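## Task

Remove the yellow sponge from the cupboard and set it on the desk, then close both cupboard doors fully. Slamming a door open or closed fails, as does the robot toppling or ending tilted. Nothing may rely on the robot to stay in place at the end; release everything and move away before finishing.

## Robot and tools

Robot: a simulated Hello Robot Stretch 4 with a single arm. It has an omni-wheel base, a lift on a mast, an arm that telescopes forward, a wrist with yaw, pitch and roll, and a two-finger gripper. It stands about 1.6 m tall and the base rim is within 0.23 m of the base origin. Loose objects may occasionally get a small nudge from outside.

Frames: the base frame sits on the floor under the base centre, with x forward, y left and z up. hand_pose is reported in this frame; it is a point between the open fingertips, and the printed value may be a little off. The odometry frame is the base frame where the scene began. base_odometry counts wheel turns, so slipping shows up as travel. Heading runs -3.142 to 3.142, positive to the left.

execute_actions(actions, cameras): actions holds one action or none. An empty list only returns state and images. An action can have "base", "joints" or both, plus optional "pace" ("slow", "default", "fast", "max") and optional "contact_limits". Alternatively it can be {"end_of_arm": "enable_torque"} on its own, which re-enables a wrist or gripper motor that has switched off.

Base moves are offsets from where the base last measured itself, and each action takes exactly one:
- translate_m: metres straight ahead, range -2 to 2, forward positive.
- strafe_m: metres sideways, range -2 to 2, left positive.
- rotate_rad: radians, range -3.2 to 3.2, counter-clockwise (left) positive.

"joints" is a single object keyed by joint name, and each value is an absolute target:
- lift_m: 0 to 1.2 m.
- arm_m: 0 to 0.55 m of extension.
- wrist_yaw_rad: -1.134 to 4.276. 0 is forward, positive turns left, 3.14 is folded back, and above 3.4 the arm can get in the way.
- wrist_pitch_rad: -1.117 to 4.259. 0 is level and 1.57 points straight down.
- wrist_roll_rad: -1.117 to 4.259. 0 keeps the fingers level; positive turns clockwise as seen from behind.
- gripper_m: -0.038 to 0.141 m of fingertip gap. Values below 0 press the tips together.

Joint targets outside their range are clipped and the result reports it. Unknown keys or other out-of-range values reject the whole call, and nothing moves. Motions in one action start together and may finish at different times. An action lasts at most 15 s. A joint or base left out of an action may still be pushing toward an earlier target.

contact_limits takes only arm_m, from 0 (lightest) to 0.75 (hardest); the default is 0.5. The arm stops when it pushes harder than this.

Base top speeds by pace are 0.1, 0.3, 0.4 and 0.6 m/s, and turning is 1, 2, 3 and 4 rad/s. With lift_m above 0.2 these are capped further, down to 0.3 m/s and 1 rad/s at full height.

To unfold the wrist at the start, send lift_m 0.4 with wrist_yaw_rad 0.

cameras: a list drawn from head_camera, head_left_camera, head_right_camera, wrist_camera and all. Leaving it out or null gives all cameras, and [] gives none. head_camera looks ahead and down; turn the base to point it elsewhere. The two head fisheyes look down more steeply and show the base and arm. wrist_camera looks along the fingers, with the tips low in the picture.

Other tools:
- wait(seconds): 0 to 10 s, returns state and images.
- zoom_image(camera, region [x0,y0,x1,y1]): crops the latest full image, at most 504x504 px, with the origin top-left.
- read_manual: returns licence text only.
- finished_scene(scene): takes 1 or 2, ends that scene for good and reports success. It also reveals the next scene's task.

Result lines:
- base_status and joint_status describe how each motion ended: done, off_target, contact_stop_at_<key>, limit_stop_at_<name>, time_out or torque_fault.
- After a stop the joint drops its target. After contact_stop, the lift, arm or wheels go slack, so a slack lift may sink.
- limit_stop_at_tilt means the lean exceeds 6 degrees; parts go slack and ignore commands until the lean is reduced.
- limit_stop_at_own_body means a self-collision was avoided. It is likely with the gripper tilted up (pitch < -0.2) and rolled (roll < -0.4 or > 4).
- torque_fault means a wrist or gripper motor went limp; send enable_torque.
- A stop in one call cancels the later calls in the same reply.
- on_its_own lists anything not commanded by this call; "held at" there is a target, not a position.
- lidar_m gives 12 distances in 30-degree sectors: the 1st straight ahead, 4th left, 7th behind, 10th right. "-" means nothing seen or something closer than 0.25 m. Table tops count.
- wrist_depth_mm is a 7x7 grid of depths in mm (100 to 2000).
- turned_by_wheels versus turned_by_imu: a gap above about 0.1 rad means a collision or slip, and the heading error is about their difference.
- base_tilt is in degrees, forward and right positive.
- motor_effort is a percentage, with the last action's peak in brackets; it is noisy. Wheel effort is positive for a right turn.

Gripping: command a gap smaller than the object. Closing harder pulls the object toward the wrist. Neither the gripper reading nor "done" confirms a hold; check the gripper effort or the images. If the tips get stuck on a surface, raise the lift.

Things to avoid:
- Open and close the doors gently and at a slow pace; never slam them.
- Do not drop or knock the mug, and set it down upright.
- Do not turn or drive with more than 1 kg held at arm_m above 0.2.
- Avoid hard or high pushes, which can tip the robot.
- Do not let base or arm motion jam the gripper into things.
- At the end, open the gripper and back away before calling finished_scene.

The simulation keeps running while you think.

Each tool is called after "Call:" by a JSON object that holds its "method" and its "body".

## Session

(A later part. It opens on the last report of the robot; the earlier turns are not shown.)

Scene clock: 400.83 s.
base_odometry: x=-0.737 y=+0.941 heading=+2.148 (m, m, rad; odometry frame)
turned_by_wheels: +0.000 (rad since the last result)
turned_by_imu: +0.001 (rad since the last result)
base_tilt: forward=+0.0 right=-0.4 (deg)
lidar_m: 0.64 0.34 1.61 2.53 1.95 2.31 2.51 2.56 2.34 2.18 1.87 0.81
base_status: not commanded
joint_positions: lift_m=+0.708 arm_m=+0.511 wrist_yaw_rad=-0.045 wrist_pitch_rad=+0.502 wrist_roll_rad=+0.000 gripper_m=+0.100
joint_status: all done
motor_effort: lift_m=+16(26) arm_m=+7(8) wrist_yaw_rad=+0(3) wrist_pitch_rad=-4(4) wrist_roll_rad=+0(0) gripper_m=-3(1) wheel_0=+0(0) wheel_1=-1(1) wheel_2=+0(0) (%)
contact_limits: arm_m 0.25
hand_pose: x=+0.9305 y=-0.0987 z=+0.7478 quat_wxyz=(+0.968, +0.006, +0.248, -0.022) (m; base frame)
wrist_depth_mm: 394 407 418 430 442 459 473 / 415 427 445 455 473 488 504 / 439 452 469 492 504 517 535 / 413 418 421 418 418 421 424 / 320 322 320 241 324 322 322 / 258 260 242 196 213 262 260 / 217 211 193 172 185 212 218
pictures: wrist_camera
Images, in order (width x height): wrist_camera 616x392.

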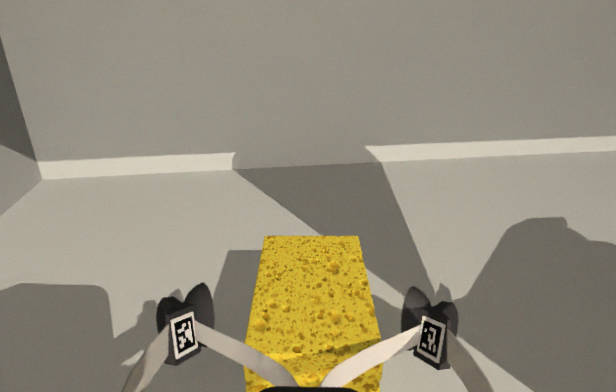

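Call:
{"method": "execute_actions", "body": {"actions": [{"joints": {"gripper_m": 0.025}, "pace": "fast"}], "cameras": ["wrist_camera"]}}

Scene clock: 404.57 s.
base_odometry: x=-0.737 y=+0.941 heading=+2.148 (m, m, rad; odometry frame)
turned_by_wheels: +0.000 (rad since the last result)
turned_by_imu: +0.001 (rad since the last result)
base_tilt: forward=+0.1 right=-0.5 (deg)
lidar_m: 0.68 0.35 1.58 2.54 1.96 2.33 2.52 2.57 2.33 2.18 1.89 0.81
base_status: not commanded
joint_positions: lift_m=+0.708 arm_m=+0.511 wrist_yaw_rad=-0.045 wrist_pitch_rad=+0.502 wrist_roll_rad=+0.000 gripper_m=+0.025
joint_status: all done
motor_effort: lift_m=+16(16) arm_m=+7(6) wrist_yaw_rad=+0(2) wrist_pitch_rad=-4(4) wrist_roll_rad=+0(0) gripper_m=-20(20) wheel_0=+0(0) wheel_1=-1(1) wheel_2=+0(0) (%)
hand_pose: x=+0.9305 y=-0.0987 z=+0.7478 quat_wxyz=(+0.968, +0.006, +0.248, -0.022) (m; base frame)
wrist_depth_mm: 394 404 418 430 445 459 473 / 415 430 442 462 469 492 504 / 433 452 469 488 504 517 535 / 415 421 421 418 421 421 424 / 320 320 322 231 324 322 324 / 259 260 200 188 210 260 260 / 217 206 175 163 176 212 219
pictures: wrist_camera
Images, in order (width x height): wrist_camera 616x392.

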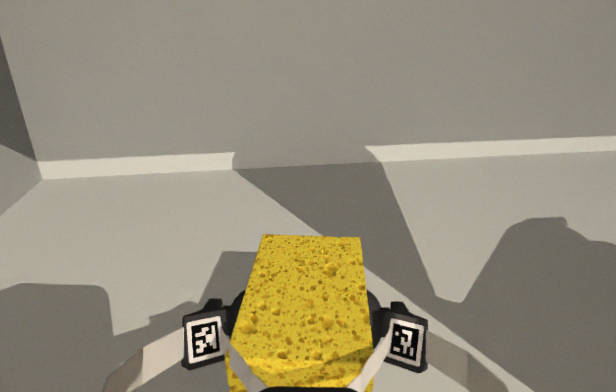

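Call:
{"method": "execute_actions", "body": {"actions": [{"base": {"translate_m": -0.12}, "joints": {"lift_m": 0.735, "arm_m": 0.0}, "pace": "fast"}], "cameras": ["wrist_camera"]}}

Call:
{"method": "execute_actions", "body": {"actions": [{"base": {"strafe_m": 0.29}, "joints": {"wrist_pitch_rad": 1.3, "wrist_yaw_rad": 3.1}, "pace": "fast"}], "cameras": ["head_camera", "head_left_camera", "wrist_camera"]}}

Scene clock: 478.83 s.
base_odometry: x=-0.671 y=+0.841 heading=+2.148 (m, m, rad; odometry frame)
turned_by_wheels: +0.000 (rad since the last result)
turned_by_imu: +0.001 (rad since the last result)
base_tilt: forward=+0.1 right=-0.4 (deg)
lidar_m: 0.68 0.45 1.75 2.52 1.90 2.32 2.38 2.44 2.32 2.19 2.08 0.91
base_status: done
joint_positions: lift_m=+0.735 arm_m=+0.003 wrist_yaw_rad=-0.045 wrist_pitch_rad=+0.502 wrist_roll_rad=+0.000 gripper_m=+0.025
joint_status: all done
joint sent to its limit — the command would take arm_m past its lower limit, so that joint was sent only as far as its limit.
motor_effort: lift_m=+24(25) arm_m=-6(7) wrist_yaw_rad=+1(2) wrist_pitch_rad=-5(6) wrist_roll_rad=+0(0) gripper_m=-21(19) wheel_0=+0(4) wheel_1=+1(6) wheel_2=+0(10) (%)
hand_pose: x=+0.4226 y=-0.0988 z=+0.7741 quat_wxyz=(+0.968, +0.006, +0.248, -0.022) (m; base frame)
wrist_depth_mm: 445 676 976 1008 640 640 661 / 445 654 1025 1060 668 683 707 / 449 661 842 842 715 723 750 / 449 654 1160 1182 768 768 831 / 452 661 960 233 798 854 891 / 449 654 200 188 211 917 1336 / 449 544 175 163 177 976 1118
pictures: wrist_camera
Images, in order (width x height): wrist_camera 616x392.

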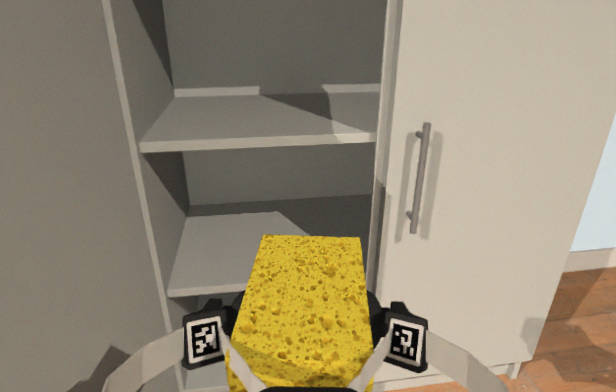

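Scene clock: 481.20 s.
base_odometry: x=-0.914 y=+0.683 heading=+2.148 (m, m, rad; odometry frame)
turned_by_wheels: +0.000 (rad since the last result)
turned_by_imu: +0.002 (rad since the last result)
base_tilt: forward=+0.0 right=-0.5 (deg)
lidar_m: 0.41 1.33 1.71 2.23 1.63 1.92 2.41 2.46 2.67 2.48 1.31 0.92
base_status: done
joint_positions: lift_m=+0.735 arm_m=+0.003 wrist_yaw_rad=+3.099 wrist_pitch_rad=+1.300 wrist_roll_rad=+0.000 gripper_m=+0.025
joint_status: all done
motor_effort: lift_m=+24(24) arm_m=-6(7) wrist_yaw_rad=+0(7) wrist_pitch_rad=+0(2) wrist_roll_rad=-1(0) gripper_m=-20(18) wheel_0=+1(10) wheel_1=+1(11) wheel_2=+1(1) (%)
hand_pose: x=+0.1006 y=+0.0906 z=+0.6349 quat_wxyz=(+0.017, -0.605, +0.013, +0.796) (m; base frame)
wrist_depth_mm: 279 1078 1098 1098 1078 1098 1098 / 274 1025 1025 1025 1025 1042 1042 / 661 404 976 976 960 976 976 / 917 521 691 699 931 931 931 / 866 866 661 232 866 878 866 / 831 820 200 188 210 842 842 / 798 778 175 164 176 798 798
pictures: head_camera, head_left_camera, wrist_camera
Images, in order (width x height): head_camera 420x560, head_left_camera 420x672, wrist_camera 616x392.

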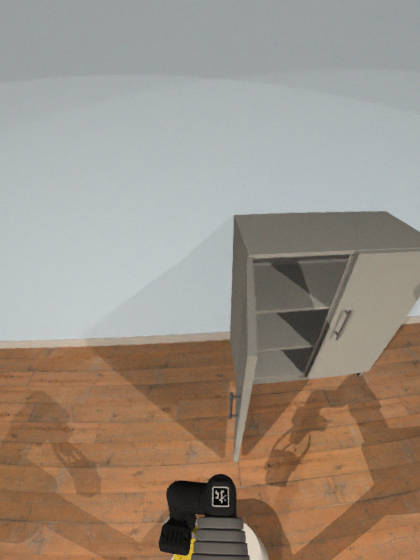

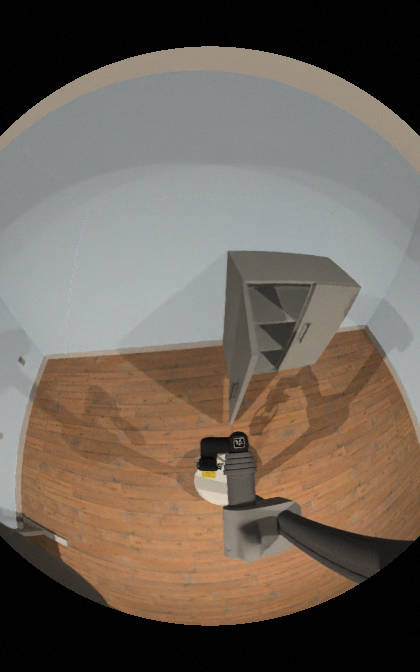

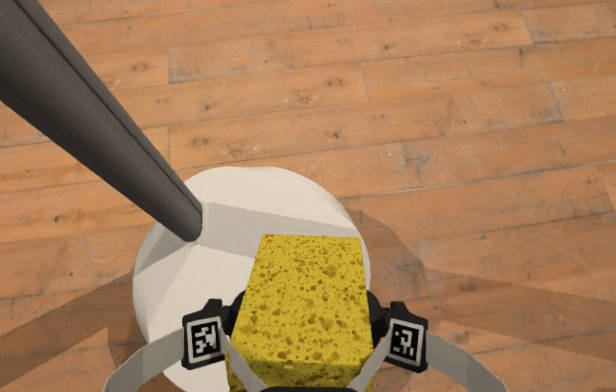

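Call:
{"method": "zoom_image", "body": {"camera": "head_camera", "region": [140, 230, 340, 560]}}

Region (140, 230, 340, 560) of head_camera's 420x560 image, scaled by 1.527, with more detail than that image has; it fills the left 305 columns of this view, and the rest is white.

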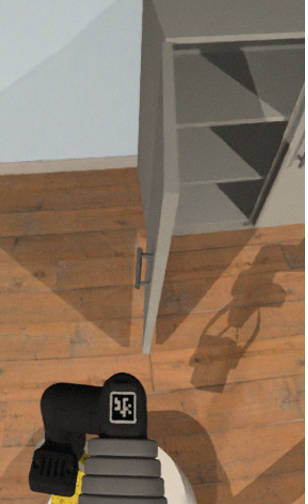

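Call:
{"method": "execute_actions", "body": {"actions": [{"base": {"translate_m": 0.17}, "joints": {"wrist_pitch_rad": 0.5, "arm_m": 0.165}, "pace": "fast", "contact_limits": {"arm_m": 0.2}}], "cameras": ["head_camera"]}}

Scene clock: 506.20 s.
base_odometry: x=-1.007 y=+0.825 heading=+2.148 (m, m, rad; odometry frame)
turned_by_wheels: +0.000 (rad since the last result)
turned_by_imu: +0.000 (rad since the last result)
base_tilt: forward=+0.0 right=-0.4 (deg)
lidar_m: 0.29 1.16 1.51 2.24 1.72 1.90 2.57 2.64 2.63 2.46 1.06 0.26
base_status: done
joint_positions: lift_m=+0.735 arm_m=+0.164 wrist_yaw_rad=+3.100 wrist_pitch_rad=+0.502 wrist_roll_rad=+0.000 gripper_m=+0.025
joint_status: all done
motor_effort: lift_m=+23(24) arm_m=+6(7) wrist_yaw_rad=+0(2) wrist_pitch_rad=-6(8) wrist_roll_rad=-1(0) gripper_m=-19(20) wheel_0=-1(8) wheel_1=-1(6) wheel_2=+1(10) (%)
contact_limits: arm_m 0.2
hand_pose: x=+0.0858 y=+0.0979 z=+0.7741 quat_wxyz=(+0.020, -0.248, +0.005, +0.968) (m; base frame)
wrist_depth_mm: 287 - - - - - - / 297 - - - - - - / 315 - - - - - - / 340 - - - - - - / 1618 1537 1708 232 1756 1708 1708 / 1366 427 200 187 210 1366 1397 / 1138 404 175 163 176 1118 1138
pictures: head_camera
Images, in order (width x height): head_camera 420x560.

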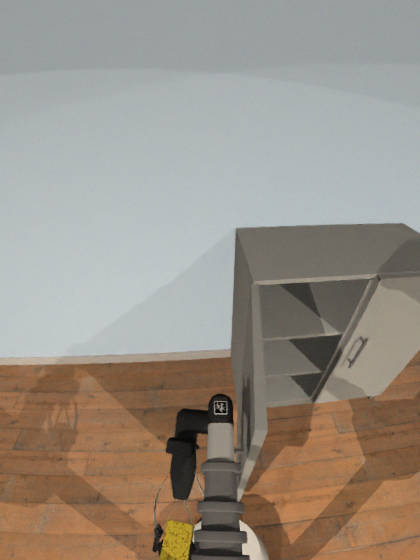

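Call:
{"method": "execute_actions", "body": {"actions": [{"base": {"strafe_m": -0.26}, "joints": {"arm_m": 0.26}, "contact_limits": {"arm_m": 0.25}}], "cameras": ["head_camera"]}}

Scene clock: 510.43 s.
base_odometry: x=-0.789 y=+0.967 heading=+2.148 (m, m, rad; odometry frame)
turned_by_wheels: +0.000 (rad since the last result)
turned_by_imu: +0.000 (rad since the last result)
base_tilt: forward=+0.0 right=-0.4 (deg)
lidar_m: 0.37 1.19 1.52 2.50 1.96 2.28 2.56 2.62 2.36 2.20 1.81 0.39
base_status: done
joint_positions: lift_m=+0.735 arm_m=+0.259 wrist_yaw_rad=+3.100 wrist_pitch_rad=+0.502 wrist_roll_rad=+0.000 gripper_m=+0.025
joint_status: all done
motor_effort: lift_m=+23(24) arm_m=+7(8) wrist_yaw_rad=+0(0) wrist_pitch_rad=-4(5) wrist_roll_rad=+0(0) gripper_m=-19(18) wheel_0=+0(12) wheel_1=+0(5) wheel_2=+0(1) (%)
contact_limits: arm_m 0.25
hand_pose: x=+0.1807 y=+0.0979 z=+0.7741 quat_wxyz=(+0.020, -0.248, +0.005, +0.968) (m; base frame)
wrist_depth_mm: - - - - - - - / - 436 - - - - - / - 439 - - - - - / - 473 - - - - - / 1708 512 1708 232 1756 1661 1708 / 1397 564 200 188 210 1366 1366 / 1138 559 175 163 176 1118 1160
pictures: head_camera
Images, in order (width x height): head_camera 420x560.

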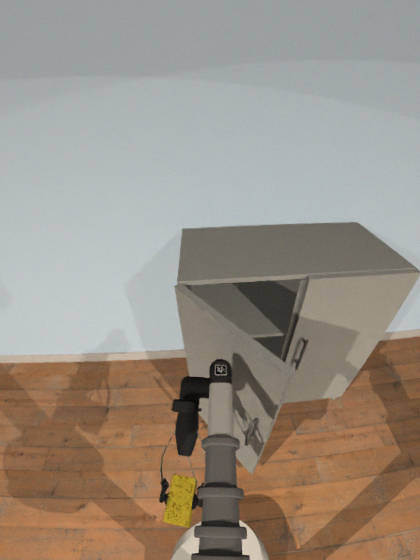

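Call:
{"method": "execute_actions", "body": {"actions": [{"base": {"strafe_m": -0.17}, "joints": {"arm_m": 0.41}, "contact_limits": {"arm_m": 0.25}}], "cameras": ["head_camera"]}}

Scene clock: 524.90 s.
base_odometry: x=-0.647 y=+1.060 heading=+2.148 (m, m, rad; odometry frame)
turned_by_wheels: +0.000 (rad since the last result)
turned_by_imu: +0.000 (rad since the last result)
base_tilt: forward=+0.1 right=-0.4 (deg)
lidar_m: 0.68 0.72 1.56 2.67 2.08 2.54 2.55 2.61 2.20 2.03 1.87 0.72
base_status: done
joint_positions: lift_m=+0.735 arm_m=+0.409 wrist_yaw_rad=+3.100 wrist_pitch_rad=+0.502 wrist_roll_rad=+0.000 gripper_m=+0.025
joint_status: all done
motor_effort: lift_m=+23(23) arm_m=+7(10) wrist_yaw_rad=+0(0) wrist_pitch_rad=-4(4) wrist_roll_rad=+0(0) gripper_m=-18(18) wheel_0=-1(13) wheel_1=+1(11) wheel_2=+0(3) (%)
contact_limits: arm_m 0.25
hand_pose: x=+0.3308 y=+0.0979 z=+0.7741 quat_wxyz=(+0.020, -0.248, +0.005, +0.968) (m; base frame)
wrist_depth_mm: - - - - - - - / - - - - - - - / - - - - - - - / - - - - - - - / 1708 1708 1661 232 1708 1708 1708 / 1366 1397 200 189 211 1366 1397 / 1138 1078 175 163 176 1098 1138
pictures: head_camera
Images, in order (width x height): head_camera 420x560.

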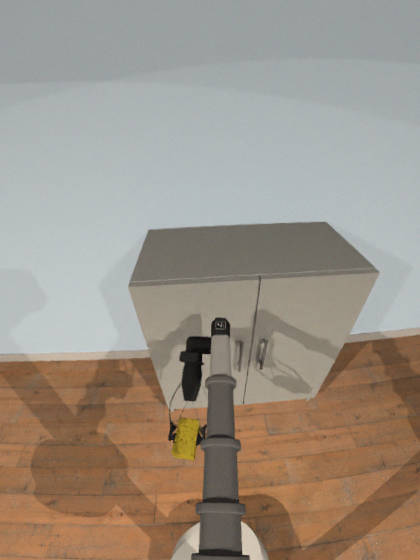

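Call:
{"method": "zoom_image", "body": {"camera": "head_camera", "region": [120, 255, 390, 345]}}

Call:
{"method": "zoom_image", "body": {"camera": "head_camera", "region": [225, 262, 295, 302]}}

Region (120, 255, 390, 345) of head_camera's 420x560 image, scaled by 1.867, with more detail than that image has.

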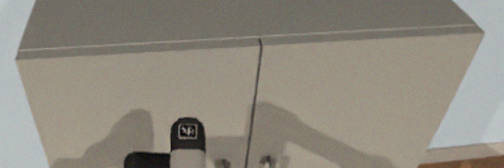

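Region (225, 262, 295, 302) of head_camera's 420x560 image, scaled by 7.200, with more detail than that image has; it fills the top 288 rows of this view, and the rest is white.

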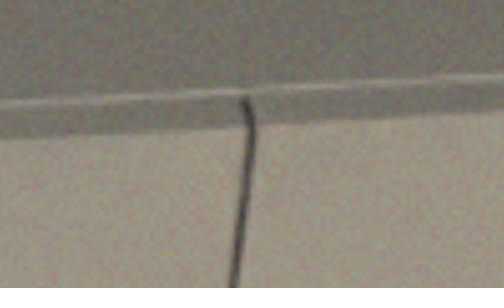

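Call:
{"method": "zoom_image", "body": {"camera": "head_camera", "region": [255, 258, 385, 298]}}

Call:
{"method": "zoom_image", "body": {"camera": "head_camera", "region": [125, 262, 265, 302]}}

Region (255, 258, 385, 298) of head_camera's 420x560 image, scaled by 3.877, with more detail than that image has; it fills the top 155 rows of this view, and the rest is white.

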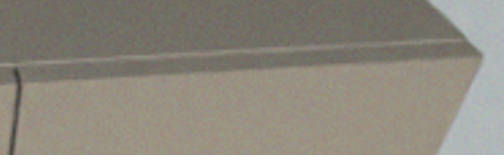

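Region (125, 262, 265, 302) of head_camera's 420x560 image, scaled by 3.600, with more detail than that image has; it fills the top 144 rows of this view, and the rest is white.

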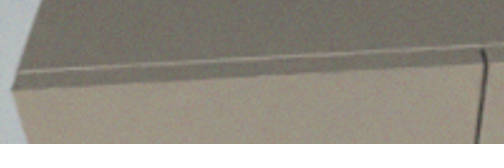

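Call:
{"method": "execute_actions", "body": {"actions": [{"base": {"rotate_rad": 2.2}, "joints": {"arm_m": 0.01, "wrist_yaw_rad": 0.0, "lift_m": 0.3}, "pace": "max"}], "cameras": ["head_camera", "wrist_camera"]}}

Scene clock: 543.20 s.
base_odometry: x=-0.647 y=+1.060 heading=-1.935 (m, m, rad; odometry frame)
turned_by_wheels: +2.200 (rad since the last result)
turned_by_imu: +2.200 (rad since the last result)
base_tilt: forward=+0.1 right=-0.4 (deg)
lidar_m: 2.08 2.62 2.52 2.63 2.09 2.03 1.64 0.71 0.69 0.73 1.75 2.67
base_status: done
joint_positions: lift_m=+0.300 arm_m=+0.011 wrist_yaw_rad=+0.001 wrist_pitch_rad=+0.502 wrist_roll_rad=+0.000 gripper_m=+0.025
joint_status: all done
motor_effort: lift_m=+18(20) arm_m=-6(8) wrist_yaw_rad=+0(8) wrist_pitch_rad=-5(5) wrist_roll_rad=+0(0) gripper_m=-19(19) wheel_0=+0(5) wheel_1=+0(13) wheel_2=-1(7) (%)
hand_pose: x=+0.4349 y=-0.0873 z=+0.3396 quat_wxyz=(+0.969, +0.000, +0.248, +0.000) (m; base frame)
wrist_depth_mm: - - - - - - 1921 / - - - - - - - / 1708 1661 1708 1661 1661 1708 1708 / 1182 1182 1160 1160 1160 1182 1182 / 891 891 904 232 904 904 904 / 723 723 199 188 210 732 723 / 609 574 175 163 176 591 609
pictures: head_camera, wrist_camera
Images, in order (width x height): head_camera 420x560, wrist_camera 616x392.

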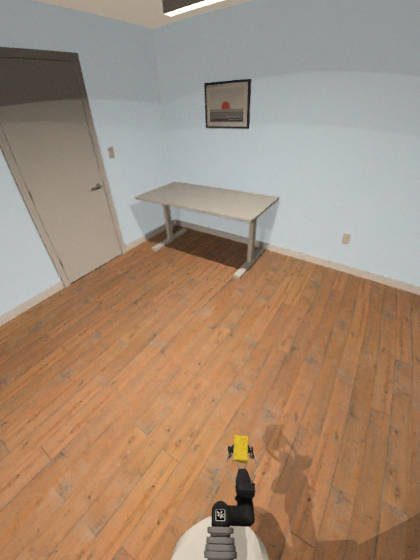

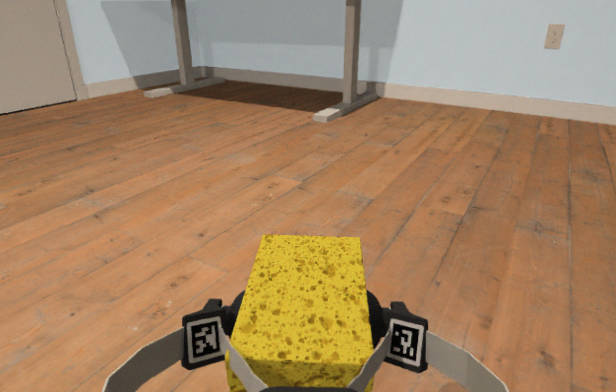

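Call:
{"method": "execute_actions", "body": {"actions": [{"base": {"translate_m": 1.44}, "joints": {"arm_m": 0.5, "lift_m": 0.8}, "pace": "max", "contact_limits": {"arm_m": 0.3}}], "cameras": ["head_camera", "wrist_camera"]}}

Scene clock: 560.07 s.
base_odometry: x=-1.160 y=-0.286 heading=-1.935 (m, m, rad; odometry frame)
turned_by_wheels: +0.000 (rad since the last result)
turned_by_imu: -0.002 (rad since the last result)
base_tilt: forward=+0.0 right=-0.5 (deg)
lidar_m: 0.70 0.97 1.74 1.88 2.60 3.25 1.98 1.77 1.93 1.99 1.52 0.68
base_status: done
joint_positions: lift_m=+0.800 arm_m=+0.499 wrist_yaw_rad=+0.000 wrist_pitch_rad=+0.502 wrist_roll_rad=+0.000 gripper_m=+0.025
joint_status: all done
motor_effort: lift_m=+22(28) arm_m=+6(6) wrist_yaw_rad=-1(1) wrist_pitch_rad=-4(5) wrist_roll_rad=-1(1) gripper_m=-19(19) wheel_0=+0(7) wheel_1=+1(3) wheel_2=+1(13) (%)
contact_limits: arm_m 0.3
hand_pose: x=+0.9228 y=-0.0874 z=+0.8393 quat_wxyz=(+0.969, +0.000, +0.248, +0.000) (m; base frame)
wrist_depth_mm: 1281 1138 991 854 768 691 627 / 1336 1255 1042 917 798 723 654 / 931 931 931 917 831 759 691 / 647 654 654 654 654 654 654 / 496 496 500 233 500 500 500 / 404 404 199 188 211 404 404 / 338 320 175 163 177 330 338
pictures: head_camera, wrist_camera
Images, in order (width x height): head_camera 420x560, wrist_camera 616x392.

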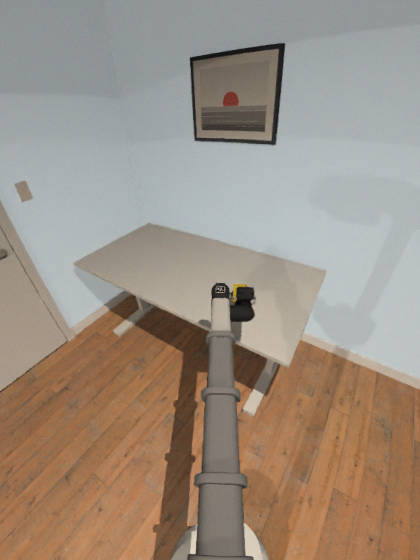

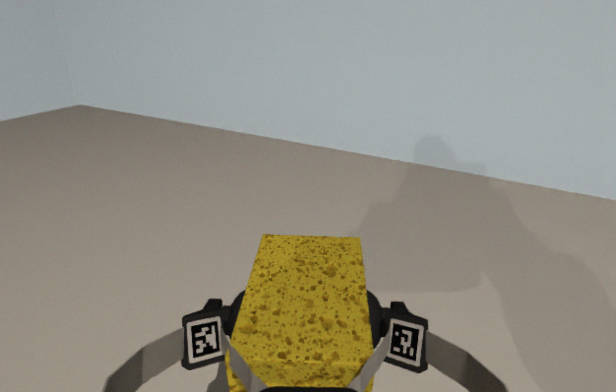

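Call:
{"method": "execute_actions", "body": {"actions": [{"joints": {"lift_m": 0.702, "gripper_m": 0.038}, "pace": "fast"}], "cameras": ["wrist_camera"]}}

Scene clock: 567.40 s.
base_odometry: x=-1.160 y=-0.286 heading=-1.935 (m, m, rad; odometry frame)
turned_by_wheels: +0.000 (rad since the last result)
turned_by_imu: +0.001 (rad since the last result)
base_tilt: forward=+0.0 right=-0.4 (deg)
lidar_m: 0.71 0.98 1.73 1.87 2.62 3.25 2.01 1.77 1.94 2.02 1.51 0.67
base_status: not commanded
joint_positions: lift_m=+0.702 arm_m=+0.499 wrist_yaw_rad=+0.000 wrist_pitch_rad=+0.502 wrist_roll_rad=+0.000 gripper_m=+0.038
joint_status: all done
motor_effort: lift_m=+16(24) arm_m=+6(6) wrist_yaw_rad=+0(1) wrist_pitch_rad=-5(5) wrist_roll_rad=+0(0) gripper_m=-12(17) wheel_0=+1(0) wheel_1=+1(1) wheel_2=+1(1) (%)
hand_pose: x=+0.9228 y=-0.0874 z=+0.7417 quat_wxyz=(+0.969, +0.000, +0.248, +0.000) (m; base frame)
wrist_depth_mm: 1255 1160 976 854 759 691 634 / 1078 1060 991 878 809 715 654 / 603 603 603 609 603 615 615 / 421 421 424 421 421 421 421 / 322 324 324 235 325 325 324 / 260 262 204 191 212 263 263 / 219 213 175 166 179 214 220
pictures: wrist_camera
Images, in order (width x height): wrist_camera 616x392.

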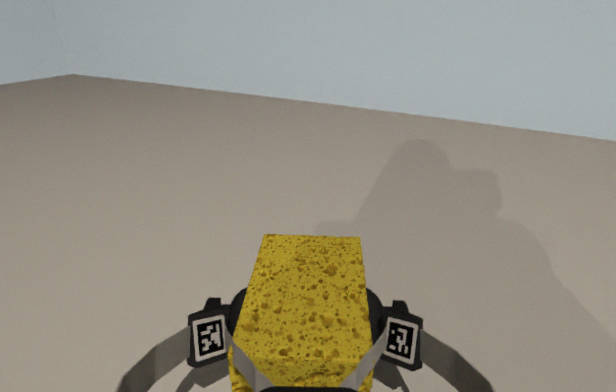

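The depth rows now match the height at which I picked the sponge up, so I'm releasing it.

Call:
{"method": "execute_actions", "body": {"actions": [{"joints": {"gripper_m": 0.085}, "pace": "fast"}], "cameras": ["wrist_camera"]}}

Scene clock: 569.83 s.
base_odometry: x=-1.160 y=-0.286 heading=-1.935 (m, m, rad; odometry frame)
turned_by_wheels: +0.000 (rad since the last result)
turned_by_imu: +0.000 (rad since the last result)
base_tilt: forward=+0.0 right=-0.4 (deg)
lidar_m: 0.67 0.94 1.74 1.86 2.60 3.24 1.99 1.77 1.93 2.02 1.50 0.67
base_status: not commanded
joint_positions: lift_m=+0.702 arm_m=+0.499 wrist_yaw_rad=+0.000 wrist_pitch_rad=+0.502 wrist_roll_rad=+0.000 gripper_m=+0.085
joint_status: all done
motor_effort: lift_m=+16(16) arm_m=+6(6) wrist_yaw_rad=-1(0) wrist_pitch_rad=-5(5) wrist_roll_rad=-1(0) gripper_m=-1(10) wheel_0=+0(0) wheel_1=+1(1) wheel_2=+0(1) (%)
hand_pose: x=+0.9228 y=-0.0874 z=+0.7417 quat_wxyz=(+0.969, +0.000, +0.248, +0.000) (m; base frame)
wrist_depth_mm: 1281 1138 976 854 759 683 634 / 1078 1078 1008 891 809 723 647 / 609 603 609 603 603 609 609 / 421 421 421 421 424 421 424 / 322 324 324 243 309 325 324 / 260 263 210 198 209 264 262 / 219 213 190 176 186 213 220
pictures: wrist_camera
Images, in order (width x height): wrist_camera 616x392.

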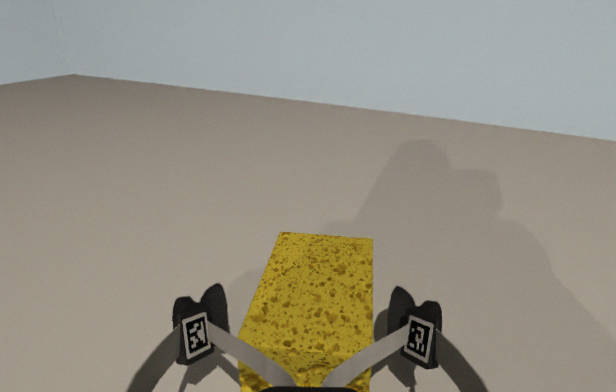

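Call:
{"method": "execute_actions", "body": {"actions": [{"joints": {"arm_m": 0.15, "lift_m": 0.76, "gripper_m": 0.11}, "pace": "max"}]}}

Scene clock: 573.57 s.
base_odometry: x=-1.160 y=-0.286 heading=-1.935 (m, m, rad; odometry frame)
turned_by_wheels: +0.000 (rad since the last result)
turned_by_imu: +0.001 (rad since the last result)
base_tilt: forward=+0.0 right=-0.4 (deg)
lidar_m: 0.71 0.96 1.75 1.87 2.62 3.26 1.99 1.76 1.93 2.01 1.49 0.67
base_status: not commanded
joint_positions: lift_m=+0.760 arm_m=+0.151 wrist_yaw_rad=+0.000 wrist_pitch_rad=+0.502 wrist_roll_rad=+0.000 gripper_m=+0.110
joint_status: all done
motor_effort: lift_m=+23(26) arm_m=-6(7) wrist_yaw_rad=+0(2) wrist_pitch_rad=-6(4) wrist_roll_rad=+0(0) gripper_m=+1(1) wheel_0=+0(0) wheel_1=+1(1) wheel_2=+1(1) (%)
hand_pose: x=+0.5749 y=-0.0875 z=+0.7992 quat_wxyz=(+0.969, +0.000, +0.248, +0.000) (m; base frame)
wrist_depth_mm: 1499 1618 1336 1182 1042 946 866 / 1430 1397 1366 1205 1078 991 904 / 798 798 809 809 809 809 931 / 1397 574 559 530 559 559 960 / 1576 1661 488 430 430 430 1008 / 1397 1397 1366 1366 377 347 1060 / 1160 1098 1098 1182 854 334 1098
pictures: head_camera, head_left_camera, head_right_camera, wrist_camera
Images, in order (width x height): head_camera 420x560, head_left_camera 420x672, head_right_camera 420x672, wrist_camera 616x392.

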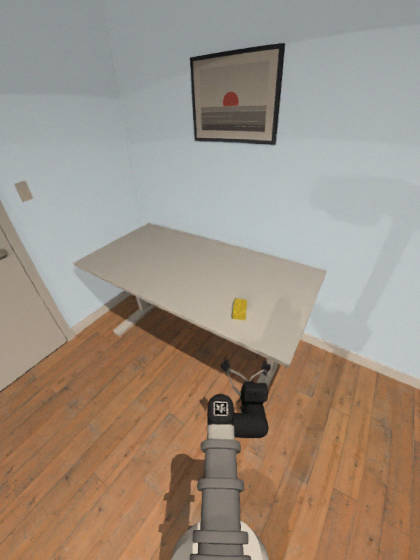

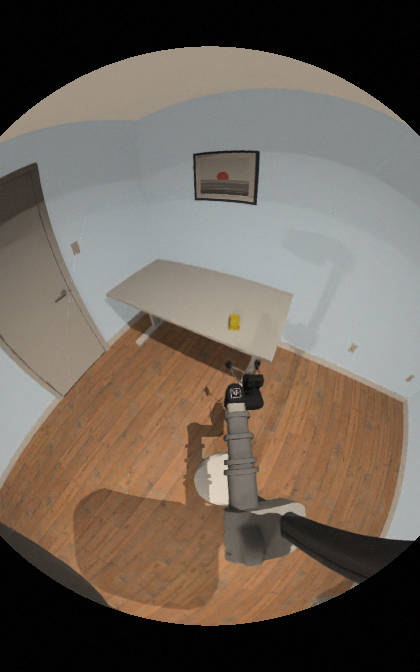

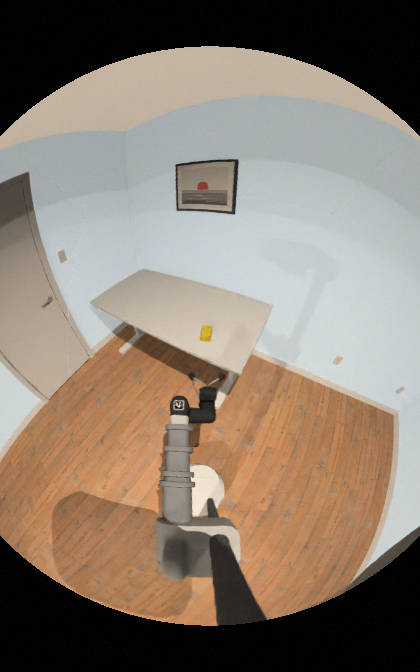

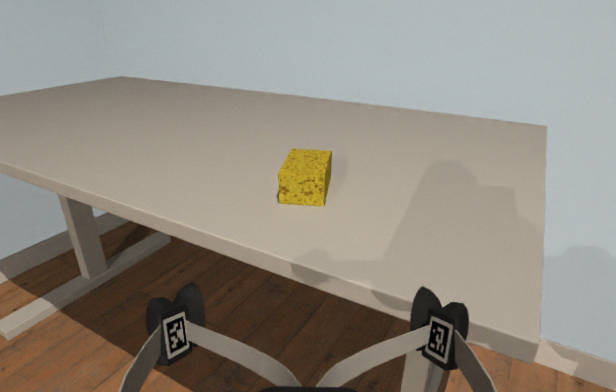

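Call:
{"method": "finished_scene", "body": {"scene": 2}}

The scene is finished: the task was done.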